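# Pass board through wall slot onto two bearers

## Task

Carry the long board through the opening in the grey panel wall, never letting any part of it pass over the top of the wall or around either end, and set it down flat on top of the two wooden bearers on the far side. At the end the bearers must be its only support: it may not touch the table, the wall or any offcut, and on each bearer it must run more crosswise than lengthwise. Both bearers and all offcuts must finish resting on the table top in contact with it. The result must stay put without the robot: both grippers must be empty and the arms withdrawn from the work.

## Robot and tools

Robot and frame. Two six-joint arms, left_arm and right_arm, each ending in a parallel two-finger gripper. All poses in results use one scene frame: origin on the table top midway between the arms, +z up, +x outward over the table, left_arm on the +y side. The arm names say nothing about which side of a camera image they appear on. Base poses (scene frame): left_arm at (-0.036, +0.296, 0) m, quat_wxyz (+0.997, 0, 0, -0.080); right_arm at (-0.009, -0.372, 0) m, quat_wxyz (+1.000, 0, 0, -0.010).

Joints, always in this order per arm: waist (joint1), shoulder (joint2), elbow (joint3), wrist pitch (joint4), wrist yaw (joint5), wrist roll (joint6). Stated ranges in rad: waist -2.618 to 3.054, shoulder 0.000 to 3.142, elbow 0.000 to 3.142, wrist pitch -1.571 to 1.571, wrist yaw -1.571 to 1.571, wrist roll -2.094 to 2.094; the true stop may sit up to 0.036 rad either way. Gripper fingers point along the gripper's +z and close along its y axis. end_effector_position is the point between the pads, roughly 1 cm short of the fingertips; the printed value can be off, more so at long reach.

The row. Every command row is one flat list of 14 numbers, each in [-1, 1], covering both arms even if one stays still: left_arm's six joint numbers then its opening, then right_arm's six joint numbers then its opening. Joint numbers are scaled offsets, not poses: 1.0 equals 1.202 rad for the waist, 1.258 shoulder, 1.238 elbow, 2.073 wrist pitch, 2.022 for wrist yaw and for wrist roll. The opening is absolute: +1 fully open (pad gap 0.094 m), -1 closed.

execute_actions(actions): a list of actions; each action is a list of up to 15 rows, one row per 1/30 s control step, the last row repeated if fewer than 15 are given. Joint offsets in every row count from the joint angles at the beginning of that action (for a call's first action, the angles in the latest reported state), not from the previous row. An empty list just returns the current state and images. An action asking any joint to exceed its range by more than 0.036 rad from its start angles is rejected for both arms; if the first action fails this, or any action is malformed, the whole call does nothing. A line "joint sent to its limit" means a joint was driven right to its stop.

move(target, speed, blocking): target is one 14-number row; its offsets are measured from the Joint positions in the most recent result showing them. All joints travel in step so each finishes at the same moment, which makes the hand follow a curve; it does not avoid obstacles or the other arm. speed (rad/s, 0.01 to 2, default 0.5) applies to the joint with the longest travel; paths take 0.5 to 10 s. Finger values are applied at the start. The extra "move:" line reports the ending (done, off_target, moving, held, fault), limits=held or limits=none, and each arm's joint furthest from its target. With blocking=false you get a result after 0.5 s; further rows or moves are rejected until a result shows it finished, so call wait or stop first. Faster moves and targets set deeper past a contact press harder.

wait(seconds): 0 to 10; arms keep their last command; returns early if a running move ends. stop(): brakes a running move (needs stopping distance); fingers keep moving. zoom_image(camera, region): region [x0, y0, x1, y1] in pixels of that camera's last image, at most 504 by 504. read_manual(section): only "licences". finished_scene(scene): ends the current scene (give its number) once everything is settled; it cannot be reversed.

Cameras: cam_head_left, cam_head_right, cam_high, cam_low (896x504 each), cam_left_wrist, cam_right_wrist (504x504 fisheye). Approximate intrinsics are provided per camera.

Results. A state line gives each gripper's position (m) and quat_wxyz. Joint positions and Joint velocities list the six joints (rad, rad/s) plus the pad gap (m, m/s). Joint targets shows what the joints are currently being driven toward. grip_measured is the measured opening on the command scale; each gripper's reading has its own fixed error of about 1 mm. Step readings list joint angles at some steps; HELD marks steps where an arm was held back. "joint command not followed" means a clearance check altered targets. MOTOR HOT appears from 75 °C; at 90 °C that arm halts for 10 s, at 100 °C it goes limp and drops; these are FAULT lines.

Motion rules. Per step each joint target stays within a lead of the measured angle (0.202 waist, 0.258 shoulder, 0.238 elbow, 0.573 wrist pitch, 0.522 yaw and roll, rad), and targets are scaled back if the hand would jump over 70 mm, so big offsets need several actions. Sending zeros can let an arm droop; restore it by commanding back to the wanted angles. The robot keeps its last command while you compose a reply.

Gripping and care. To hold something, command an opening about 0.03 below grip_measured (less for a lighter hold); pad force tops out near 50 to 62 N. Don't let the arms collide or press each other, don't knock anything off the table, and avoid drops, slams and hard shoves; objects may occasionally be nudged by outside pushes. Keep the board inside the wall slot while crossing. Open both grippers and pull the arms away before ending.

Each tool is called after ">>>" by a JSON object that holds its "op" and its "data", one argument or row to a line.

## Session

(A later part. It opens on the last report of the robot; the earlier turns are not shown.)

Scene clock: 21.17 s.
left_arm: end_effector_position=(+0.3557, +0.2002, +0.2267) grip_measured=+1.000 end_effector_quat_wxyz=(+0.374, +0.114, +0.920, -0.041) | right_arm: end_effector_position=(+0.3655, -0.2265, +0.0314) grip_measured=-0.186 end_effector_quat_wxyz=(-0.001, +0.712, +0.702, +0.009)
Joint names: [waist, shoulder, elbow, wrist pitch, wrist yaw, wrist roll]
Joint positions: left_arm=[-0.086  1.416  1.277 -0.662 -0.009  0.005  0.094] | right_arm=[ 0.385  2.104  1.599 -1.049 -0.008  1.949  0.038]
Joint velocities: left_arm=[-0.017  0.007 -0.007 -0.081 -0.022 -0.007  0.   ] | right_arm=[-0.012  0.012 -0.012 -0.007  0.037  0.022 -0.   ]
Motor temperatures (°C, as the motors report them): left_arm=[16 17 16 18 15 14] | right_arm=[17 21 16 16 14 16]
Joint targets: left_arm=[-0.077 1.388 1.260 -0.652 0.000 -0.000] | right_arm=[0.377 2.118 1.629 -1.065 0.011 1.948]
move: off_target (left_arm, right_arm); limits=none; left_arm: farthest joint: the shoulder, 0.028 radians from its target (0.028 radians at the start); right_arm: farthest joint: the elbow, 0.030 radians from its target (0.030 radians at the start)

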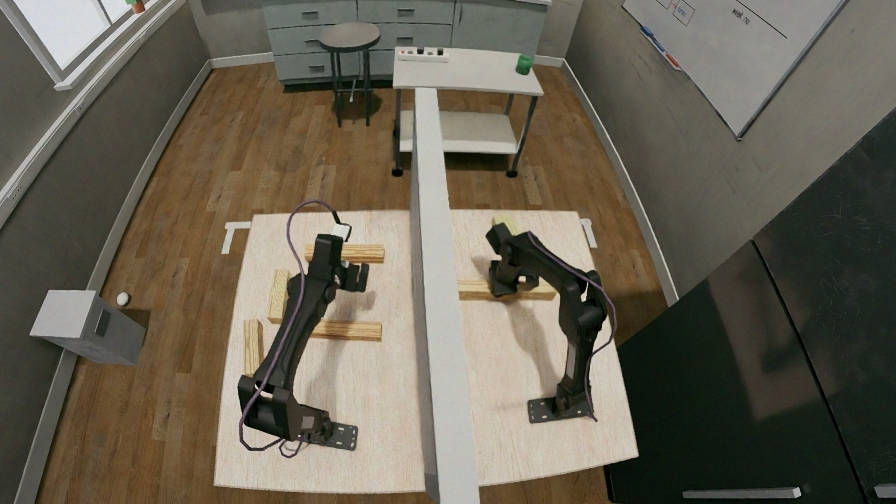

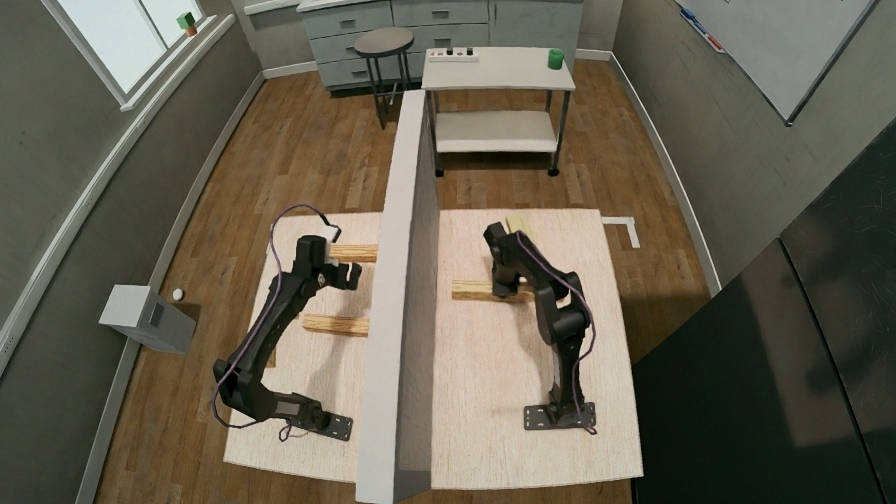

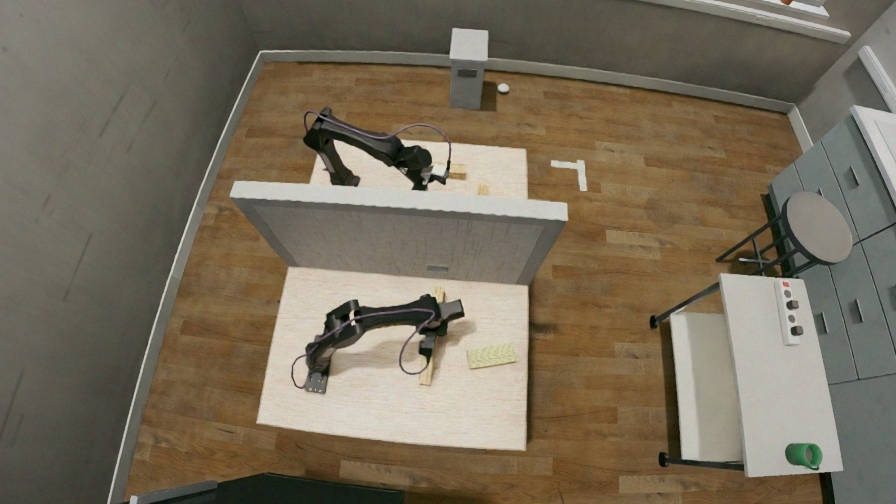

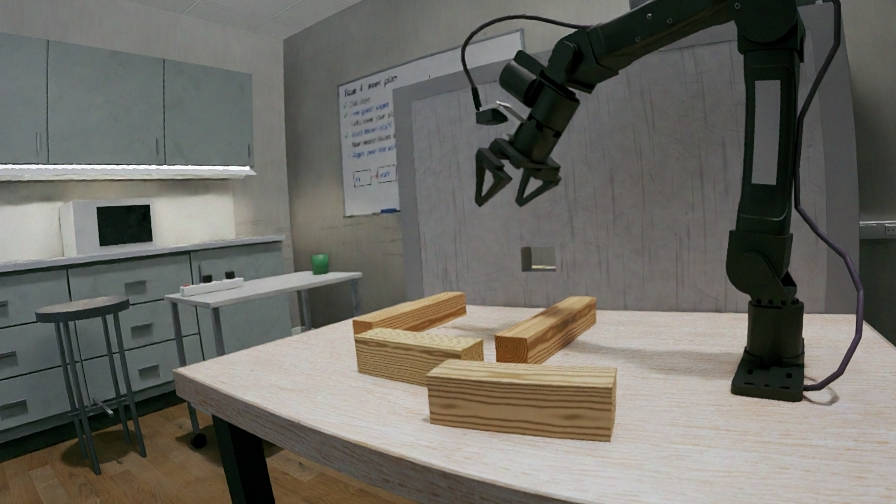

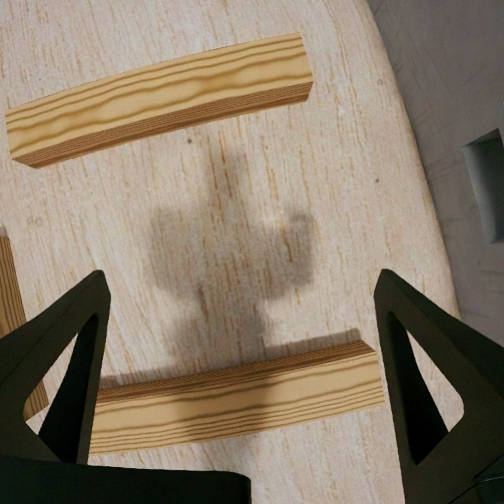

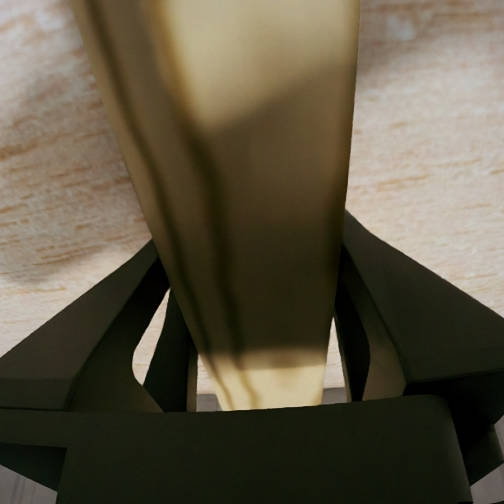

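>>> {"op": "move", "data": {
  "target": [0.0075, -0.0223, -0.0137, 0.0048, 0.0045, -0.0025, 1, 0.0979, -0.3847, -0.4313, 0.2774, 0.1318, 0.0168, -0.24],
  "speed": 0.4
}}

Scene clock: 27.73 s.
left_arm: end_effector_position=(+0.3557, +0.2002, +0.2267) grip_measured=+1.000 end_effector_quat_wxyz=(+0.374, +0.114, +0.920, -0.041) | right_arm: end_effector_position=(+0.3572, -0.2271, +0.0793) grip_measured=-0.193 end_effector_quat_wxyz=(+0.179, +0.682, +0.685, +0.185)
Joint names: [waist, shoulder, elbow, wrist pitch, wrist yaw, wrist roll]
Joint positions: left_arm=[-0.086  1.416  1.277 -0.662 -0.009  0.005  0.094] | right_arm=[ 0.494  1.656  1.071 -0.509  0.22   1.985  0.038]
Joint velocities: left_arm=[-0.002 -0.002  0.002 -0.051 -0.066  0.007  0.   ] | right_arm=[-0.017 -0.002  0.007  0.051  0.037  0.022 -0.   ]
Motor temperatures (°C, as the motors report them): left_arm=[16 17 16 19 15 14] | right_arm=[17 21 16 16 14 16]
Joint targets: left_arm=[-0.077 1.388 1.260 -0.652 0.000 -0.000] | right_arm=[0.503 1.620 1.065 -0.474 0.258 1.984]
move: off_target (left_arm, right_arm); limits=none; left_arm: farthest joint: the shoulder, 0.028 radians from its target (0.028 radians at the start); right_arm: farthest joint: the wrist yaw, 0.039 radians from its target (0.267 radians at the start)

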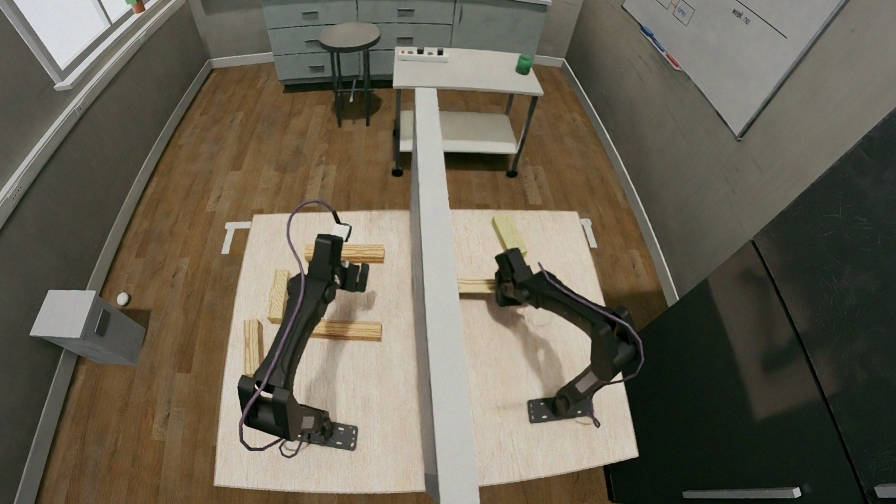

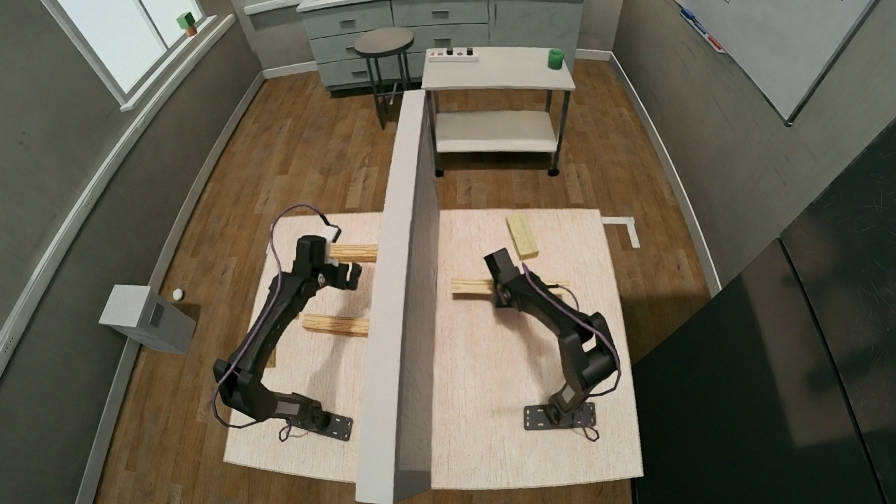

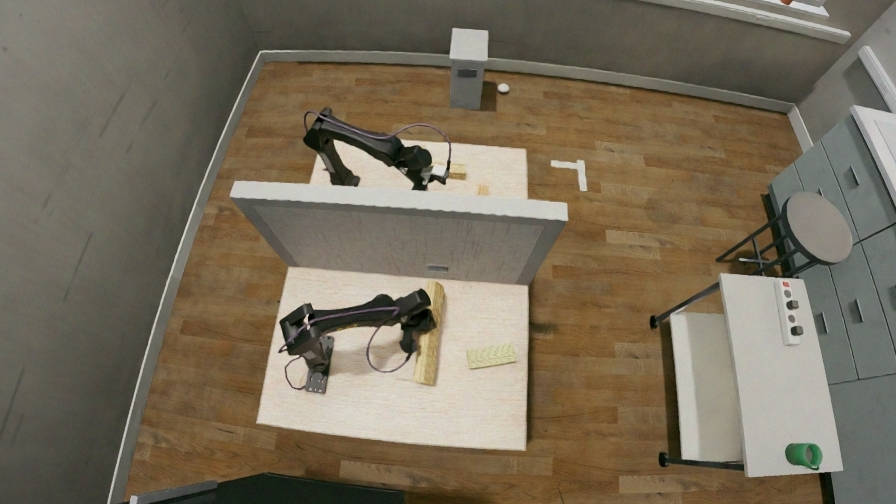

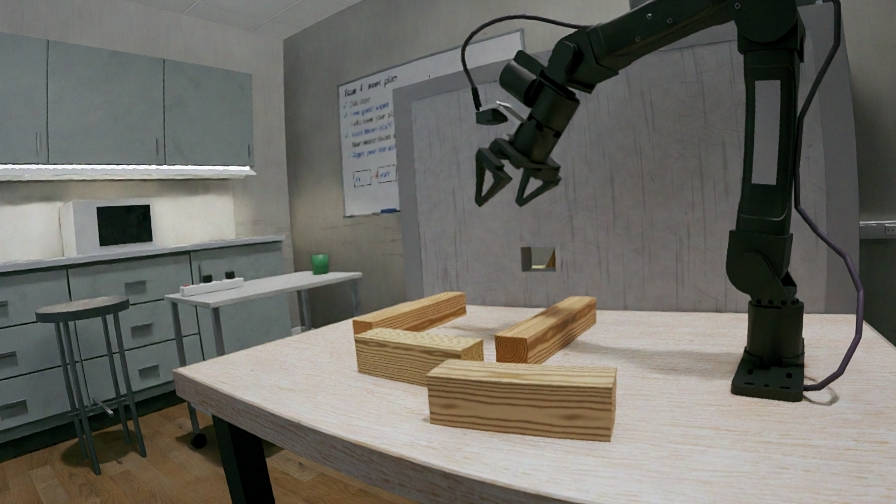

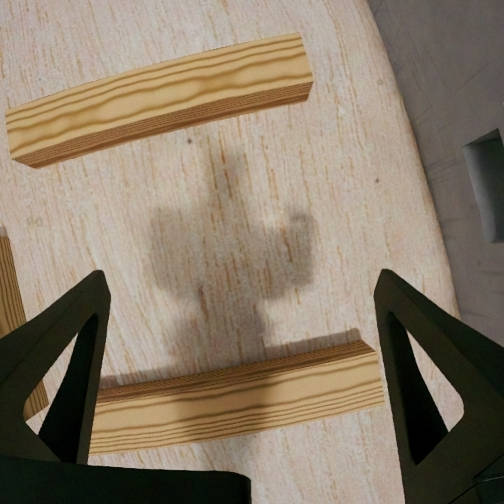

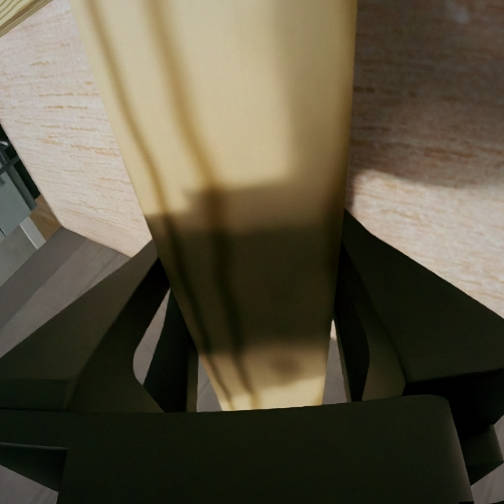

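>>> {"op": "move", "data": {
  "target": [0.0075, -0.0223, -0.0137, 0.0048, 0.0045, -0.0025, 1, 0.1223, -0.0731, -0.4588, 0.5335, 0.1795, -0.0618, -0.24],
  "speed": 0.7
}}

Scene clock: 30.53 s.
left_arm: end_effector_position=(+0.3557, +0.2002, +0.2267) grip_measured=+1.000 end_effector_quat_wxyz=(+0.374, +0.114, +0.920, -0.041) | right_arm: end_effector_position=(+0.3570, -0.2272, +0.0737) grip_measured=-0.193 end_effector_quat_wxyz=(+0.372, +0.605, +0.602, +0.367)
Joint names: [waist, shoulder, elbow, wrist pitch, wrist yaw, wrist roll]
Joint positions: left_arm=[-0.086  1.416  1.277 -0.662 -0.009  0.005  0.094] | right_arm=[0.632 1.603 0.508 0.535 0.544 1.88  0.038]
Joint velocities: left_arm=[ 0.002 -0.022  0.002 -0.037 -0.022 -0.066  0.   ] | right_arm=[-0.002  0.002  0.007  0.022 -0.037 -0.051 -0.001]
Motor temperatures (°C, as the motors report them): left_arm=[16 17 16 19 15 14] | right_arm=[17 21 16 17 14 16]
Joint targets: left_arm=[-0.077 1.388 1.260 -0.652 0.000 -0.000] | right_arm=[0.641 1.564 0.503 0.597 0.583 1.860]
move: off_target (left_arm, right_arm); limits=none; left_arm: farthest joint: the shoulder, 0.028 radians from its target (0.028 radians at the start); right_arm: farthest joint: the wrist pitch, 0.062 radians from its target (1.106 radians at the start)

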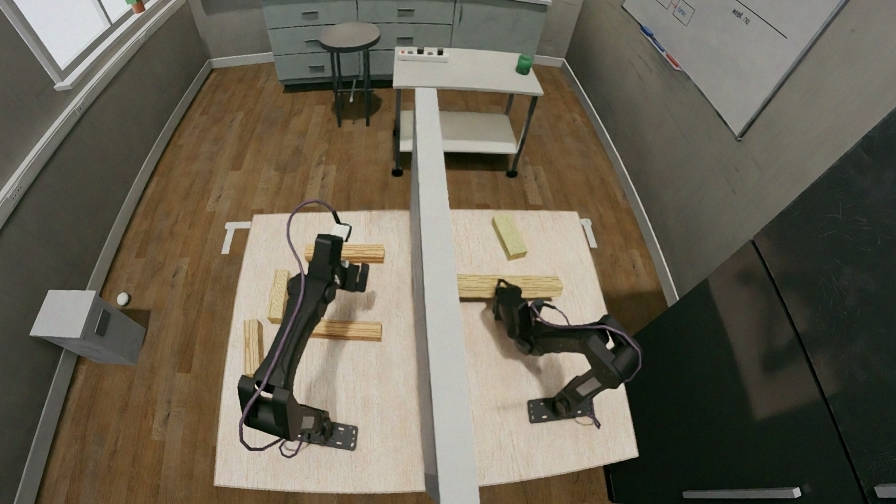

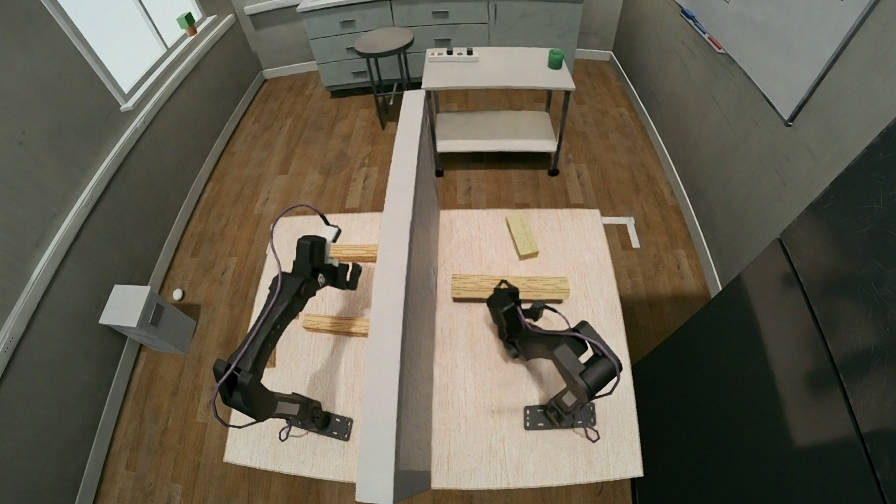

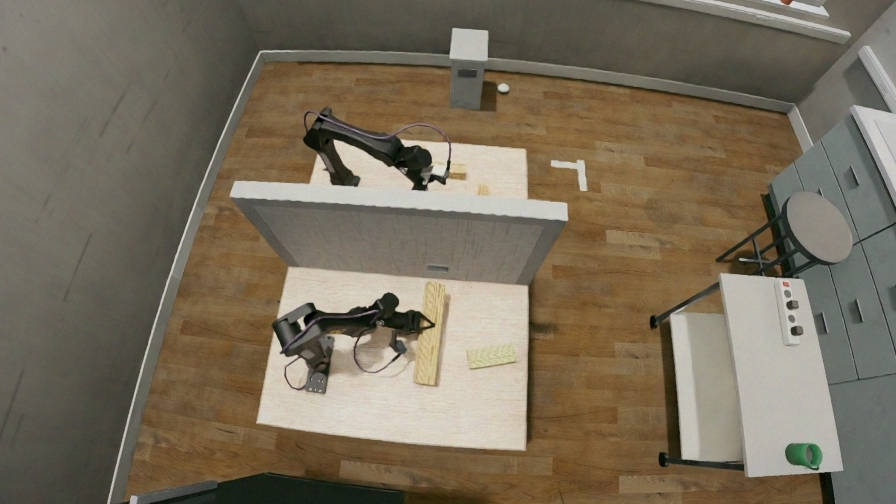

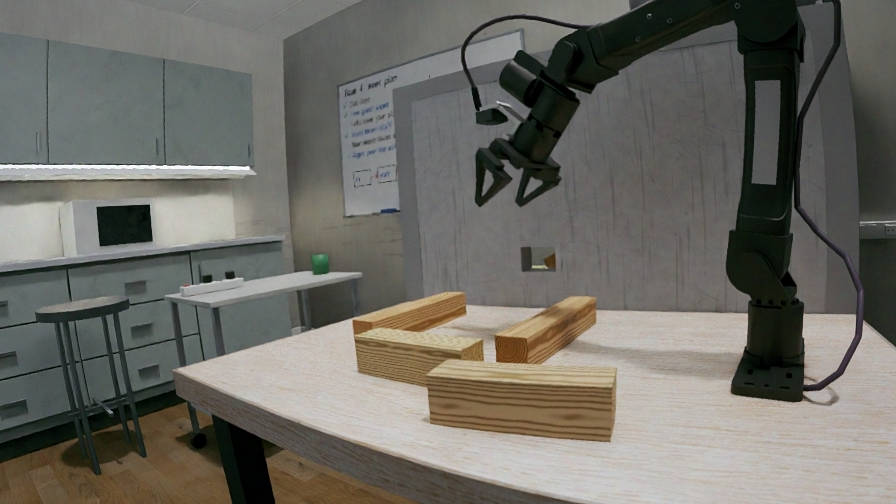

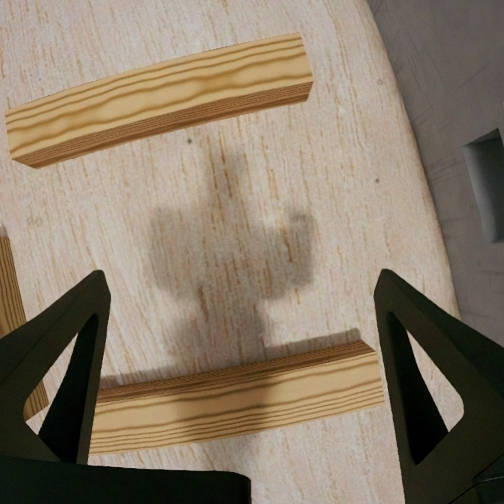

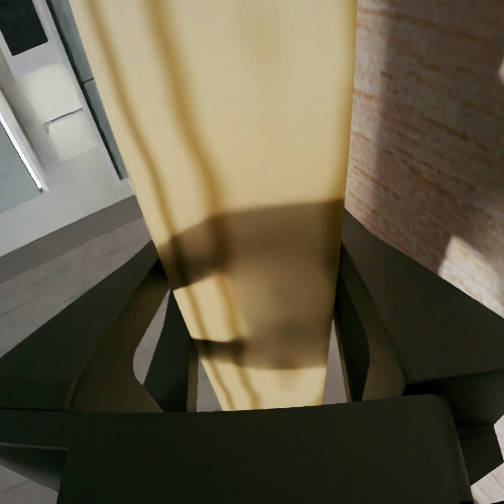

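>>> {"op": "move", "data": {
  "target": [0.0075, -0.0223, -0.0137, 0.0048, 0.0045, -0.0025, 1, 0.0075, 0.1526, -0.0444, 0.1611, 0.0193, -0.0099, -0.24],
  "speed": 0.3
}}

Scene clock: 32.57 s.
left_arm: end_effector_position=(+0.3557, +0.2002, +0.2267) grip_measured=+1.000 end_effector_quat_wxyz=(+0.374, +0.114, +0.920, -0.041) | right_arm: end_effector_position=(+0.3610, -0.2249, +0.0404) grip_measured=-0.193 end_effector_quat_wxyz=(+0.376, +0.602, +0.593, +0.380)
Joint names: [waist, shoulder, elbow, wrist pitch, wrist yaw, wrist roll]
Joint positions: left_arm=[-0.086  1.416  1.277 -0.662 -0.009  0.005  0.094] | right_arm=[0.632 1.794 0.463 0.806 0.547 1.877 0.038]
Joint velocities: left_arm=[-0.017 -0.017 -0.012 -0.081  0.022 -0.007  0.   ] | right_arm=[ 0.007  0.012  0.007 -0.022  0.007 -0.007 -0.001]
Motor temperatures (°C, as the motors report them): left_arm=[16 17 16 19 15 14] | right_arm=[17 21 16 18 14 16]
Joint targets: left_arm=[-0.077 1.388 1.260 -0.652 0.000 -0.000] | right_arm=[0.641 1.795 0.453 0.869 0.583 1.860]
move: off_target (left_arm, right_arm); limits=none; left_arm: farthest joint: the shoulder, 0.028 radians from its target (0.028 radians at the start); right_arm: farthest joint: the wrist pitch, 0.063 radians from its target (0.333 radians at the start)

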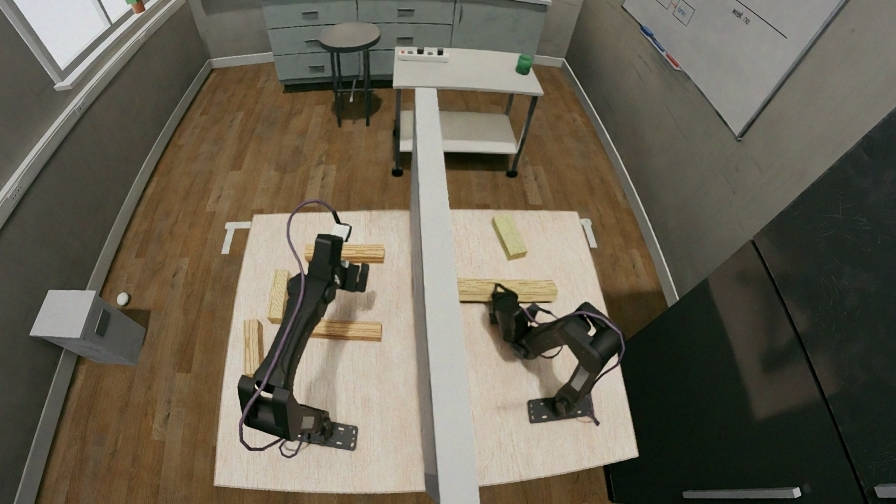

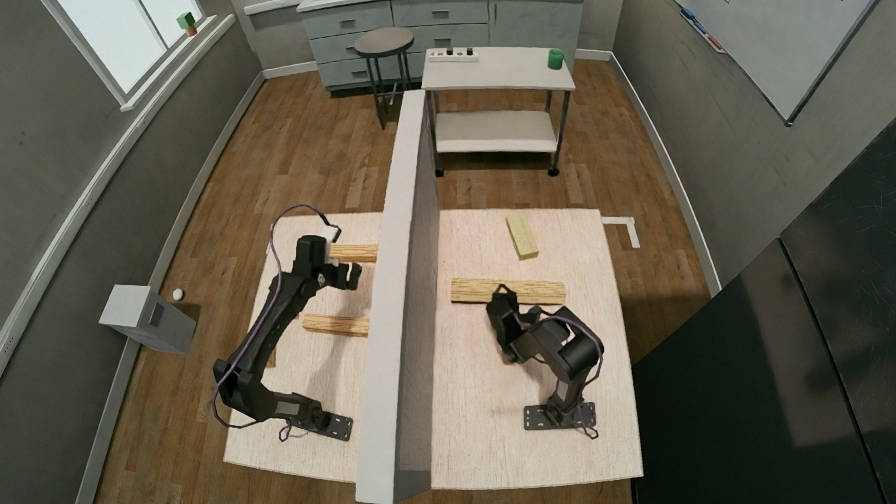

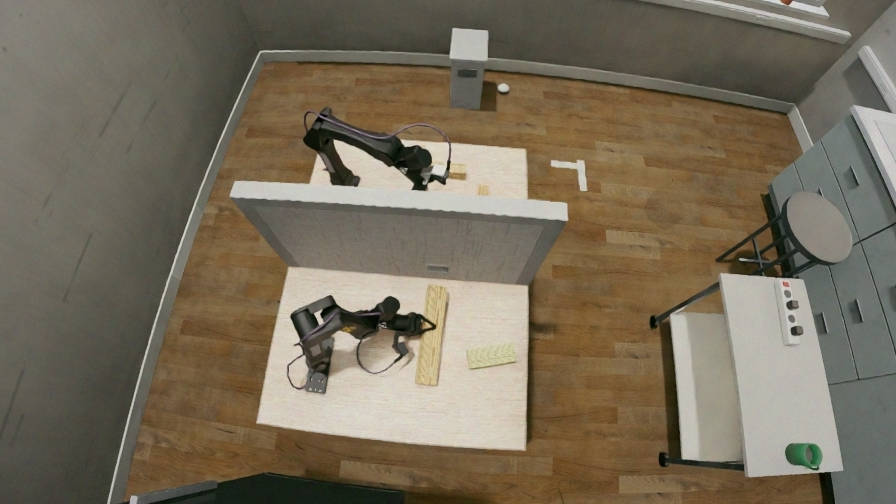

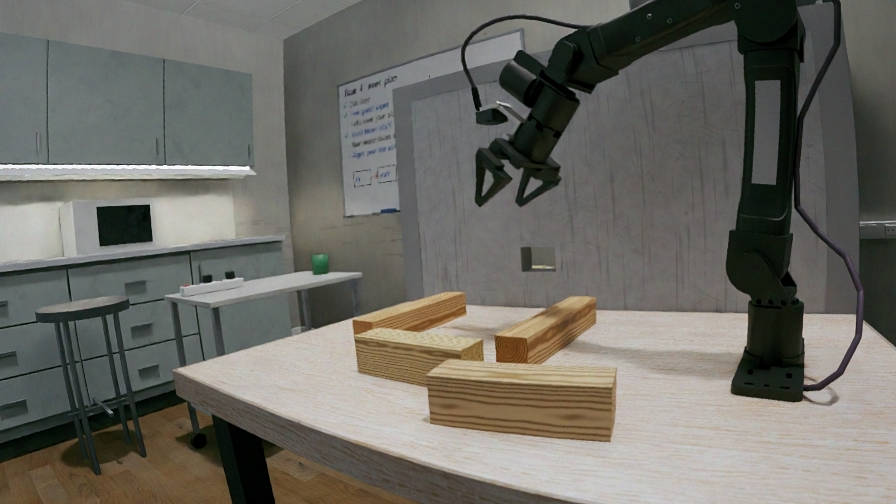

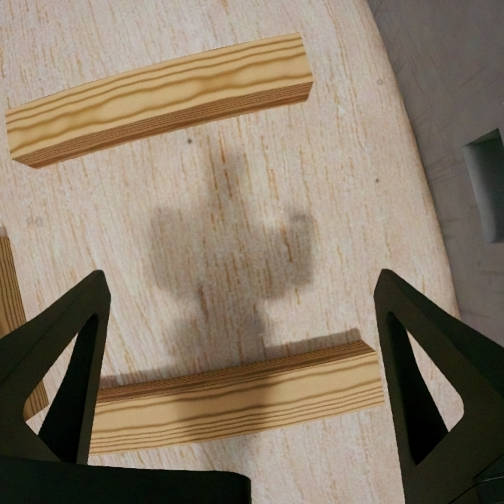

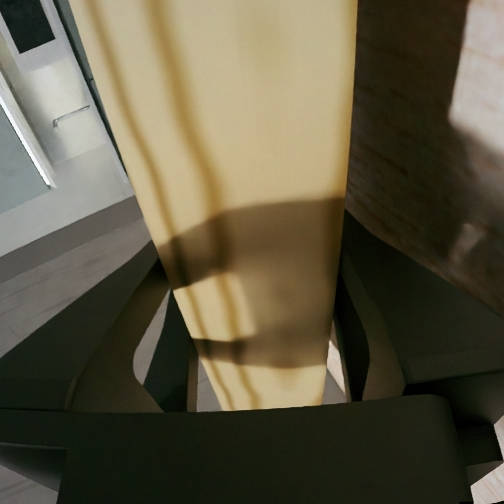

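>>> {"op": "move", "data": {
  "target": [0.0075, -0.0223, -0.0137, 0.0048, 0.0045, -0.0025, 1, 0.0075, 0.0342, -0.0129, 0.0535, 0.0178, -0.0084, -0.24],
  "speed": 0.15
}}

Scene clock: 35.67 s.
left_arm: end_effector_position=(+0.3557, +0.2002, +0.2267) grip_measured=+1.000 end_effector_quat_wxyz=(+0.374, +0.114, +0.920, -0.041) | right_arm: end_effector_position=(+0.3630, -0.2252, +0.0353) grip_measured=-0.198 end_effector_quat_wxyz=(+0.381, +0.601, +0.591, +0.380)
Joint names: [waist, shoulder, elbow, wrist pitch, wrist yaw, wrist roll]
Joint positions: left_arm=[-0.086  1.416  1.277 -0.662 -0.009  0.005  0.094] | right_arm=[0.632 1.836 0.463 0.856 0.556 1.869 0.038]
Joint velocities: left_arm=[ 0.007  0.002  0.002  0.007 -0.066 -0.037  0.   ] | right_arm=[ 0.002  0.012 -0.012  0.037  0.022 -0.051 -0.   ]
Motor temperatures (°C, as the motors report them): left_arm=[16 17 16 19 15 14] | right_arm=[17 21 15 19 14 16]
Joint targets: left_arm=[-0.077 1.388 1.260 -0.652 0.000 -0.000] | right_arm=[0.641 1.837 0.447 0.917 0.582 1.860]
move: off_target (left_arm, right_arm); limits=none; left_arm: farthest joint: the shoulder, 0.028 radians from its target (0.028 radians at the start); right_arm: farthest joint: the wrist pitch, 0.061 radians from its target (0.110 radians at the start)

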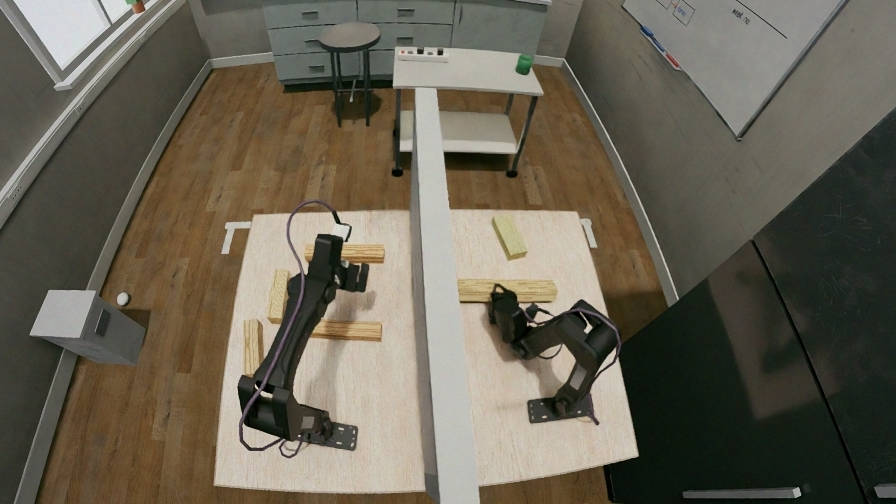

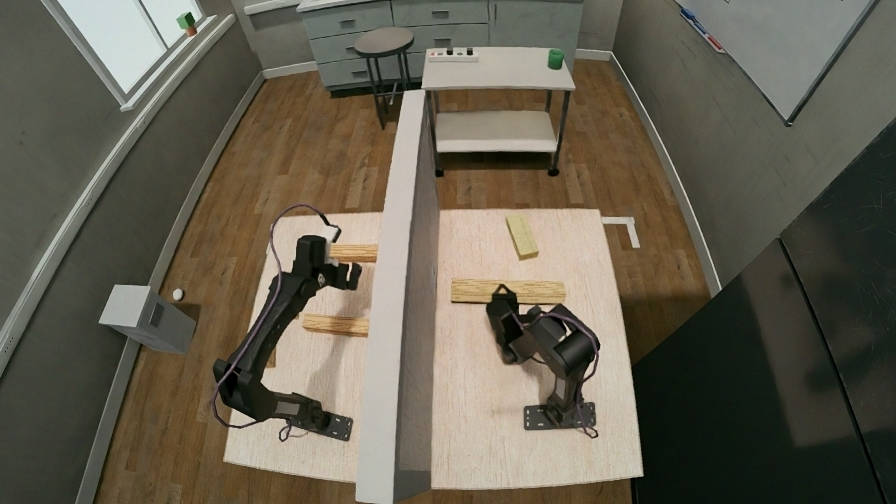

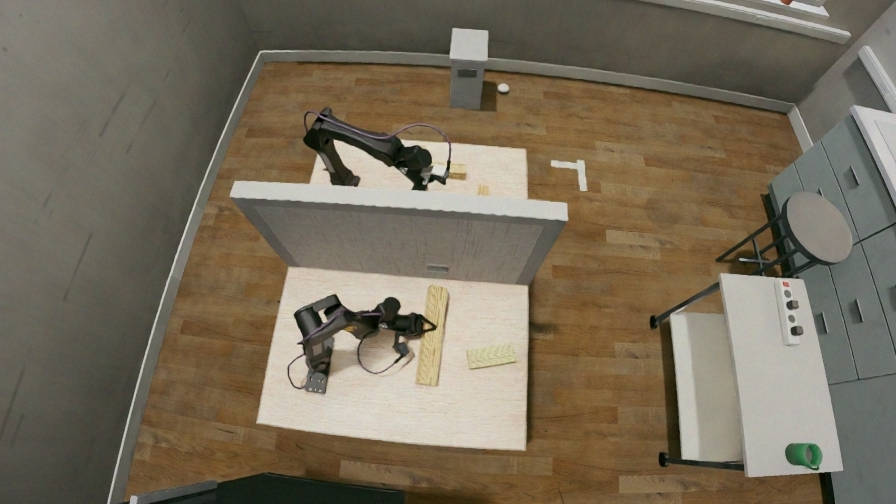

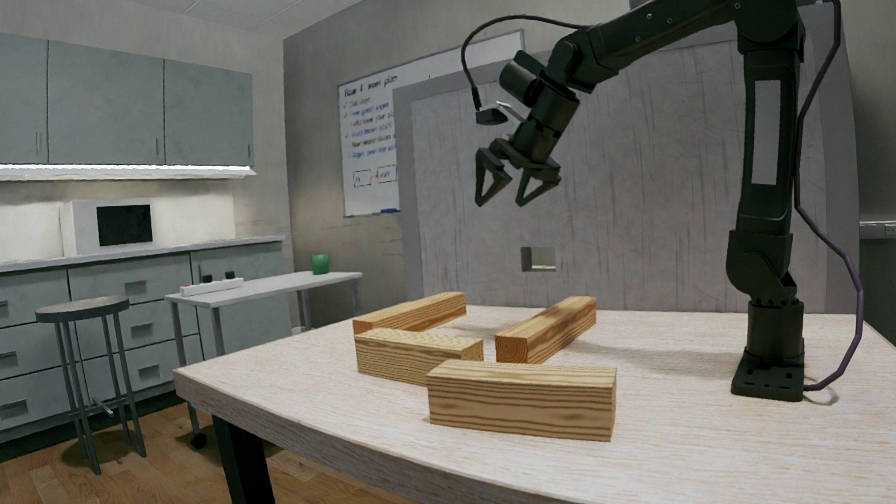

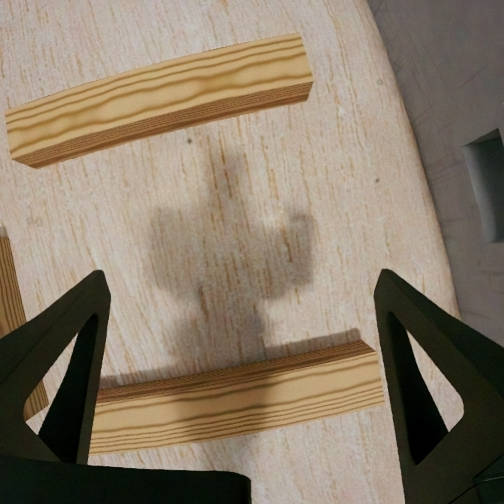

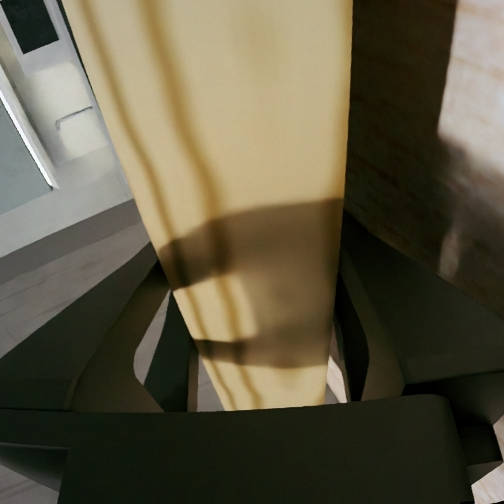

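>>> {"op": "execute_actions", "data": {
  "actions": [
    [[0.0075, -0.0223, -0.0137, 0.0048, 0.0045, -0.0025, 1, 0.0075, 0.0008, -0.0129, 0.0145, 0.006, -0.002, -0.02]]
  ]
}}

Scene clock: 36.63 s.
left_arm: end_effector_position=(+0.3557, +0.2002, +0.2267) grip_measured=+1.000 end_effector_quat_wxyz=(+0.374, +0.114, +0.920, -0.041) | right_arm: end_effector_position=(+0.3628, -0.2248, +0.0350) grip_measured=-0.022 end_effector_quat_wxyz=(+0.380, +0.600, +0.592, +0.380)
Joint names: [waist, shoulder, elbow, wrist pitch, wrist yaw, wrist roll]
Joint positions: left_arm=[-0.086  1.416  1.277 -0.662 -0.009  0.005  0.094] | right_arm=[0.632 1.836 0.463 0.855 0.553 1.869 0.046]
Joint velocities: left_arm=[-0.002 -0.012 -0.007 -0.037 -0.007  0.037  0.   ] | right_arm=[-0.007 -0.002 -0.017 -0.022 -0.037  0.022  0.   ]
Motor temperatures (°C, as the motors report them): left_arm=[16 17 16 19 15 14] | right_arm=[17 21 15 19 14 16]
Joint targets: left_arm=[-0.077 1.388 1.260 -0.652 0.000 -0.000] | right_arm=[0.641 1.837 0.447 0.886 0.568 1.864]
Step readings (joint positions):
0: left_arm=[-0.086 1.416 1.277 -0.662 -0.009 0.005] | right_arm=[0.632 1.836 0.463 0.856 0.556 1.869]
1: left_arm=[-0.086 1.416 1.277 -0.662 -0.009 0.005] | right_arm=[0.632 1.836 0.463 0.856 0.556 1.869]
2: left_arm=[-0.086 1.416 1.277 -0.662 -0.009 0.005] | right_arm=[0.632 1.836 0.463 0.856 0.555 1.869]
4: left_arm=[-0.086 1.416 1.277 -0.662 -0.009 0.005] | right_arm=[0.632 1.836 0.463 0.856 0.554 1.869]
8: left_arm=[-0.086 1.416 1.277 -0.662 -0.009 0.005] | right_arm=[0.632 1.836 0.463 0.855 0.553 1.869]
15: Joint positions above

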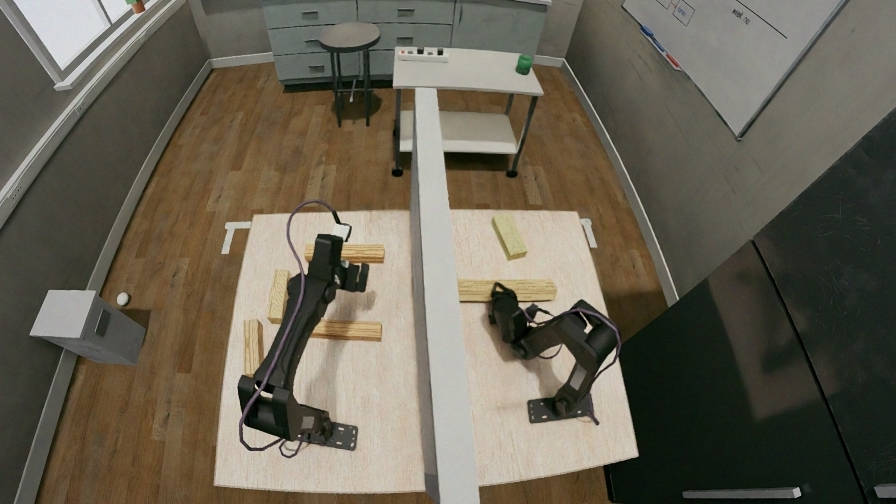

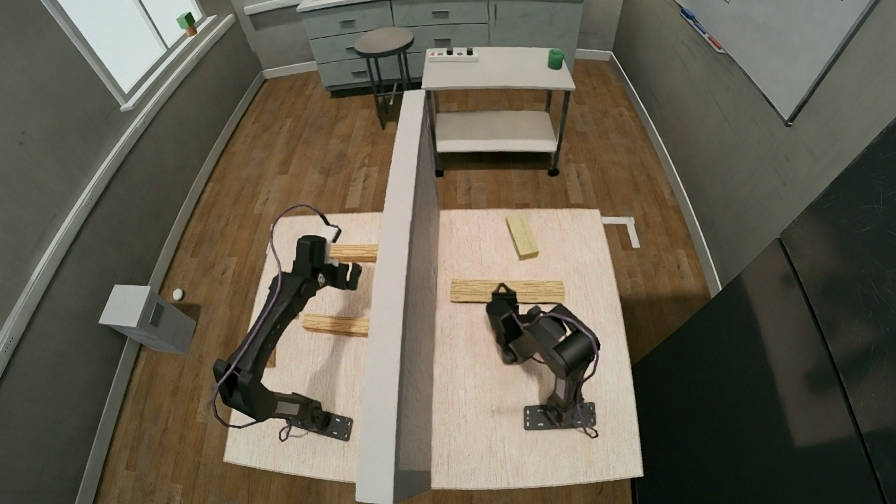

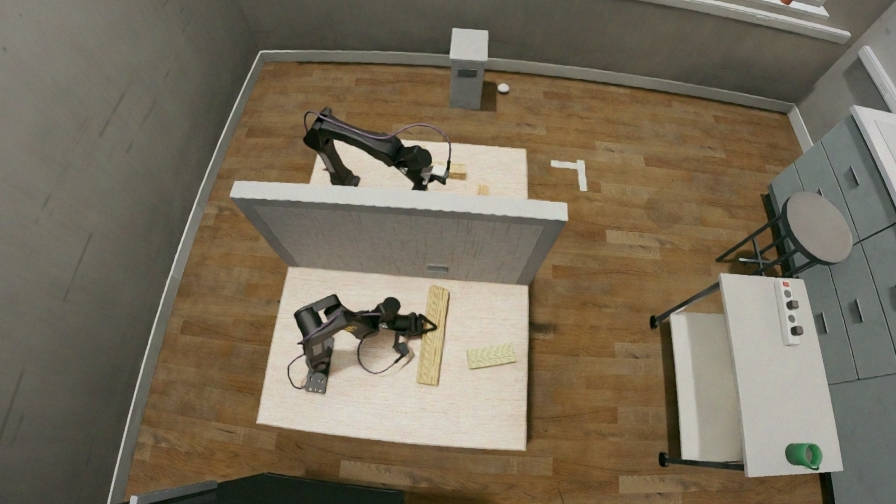

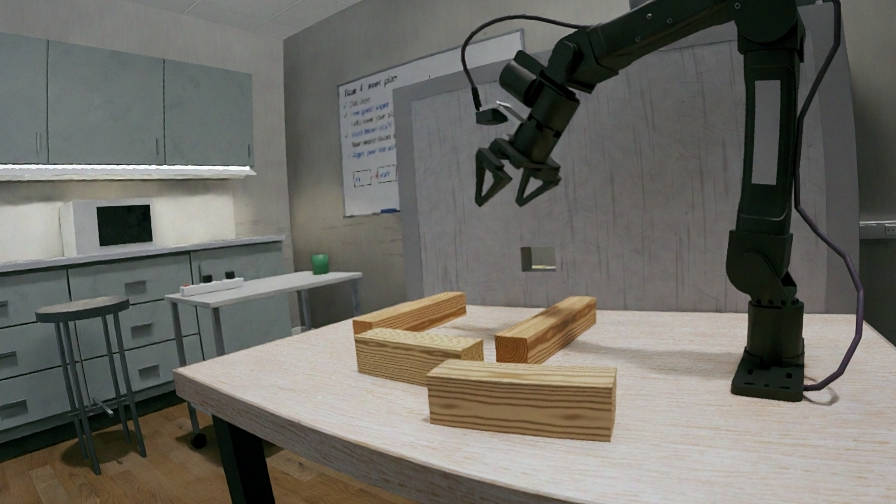

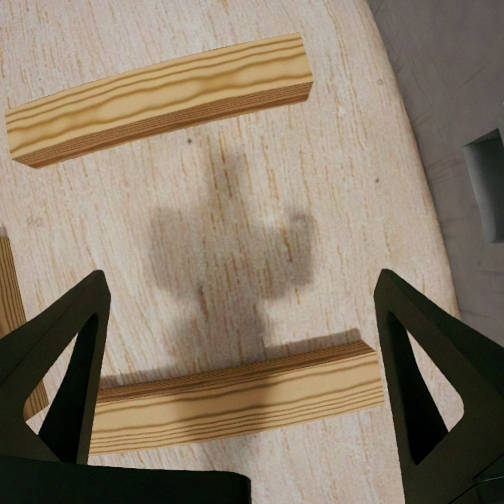

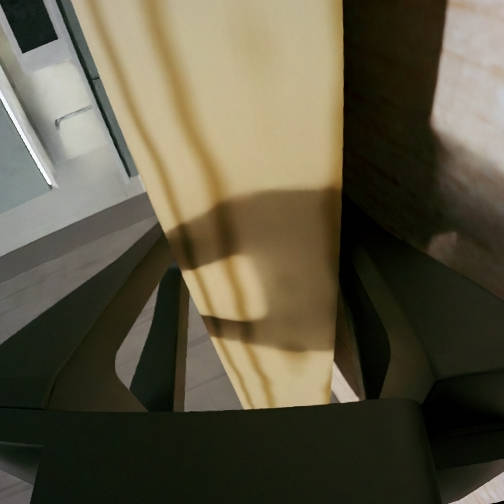

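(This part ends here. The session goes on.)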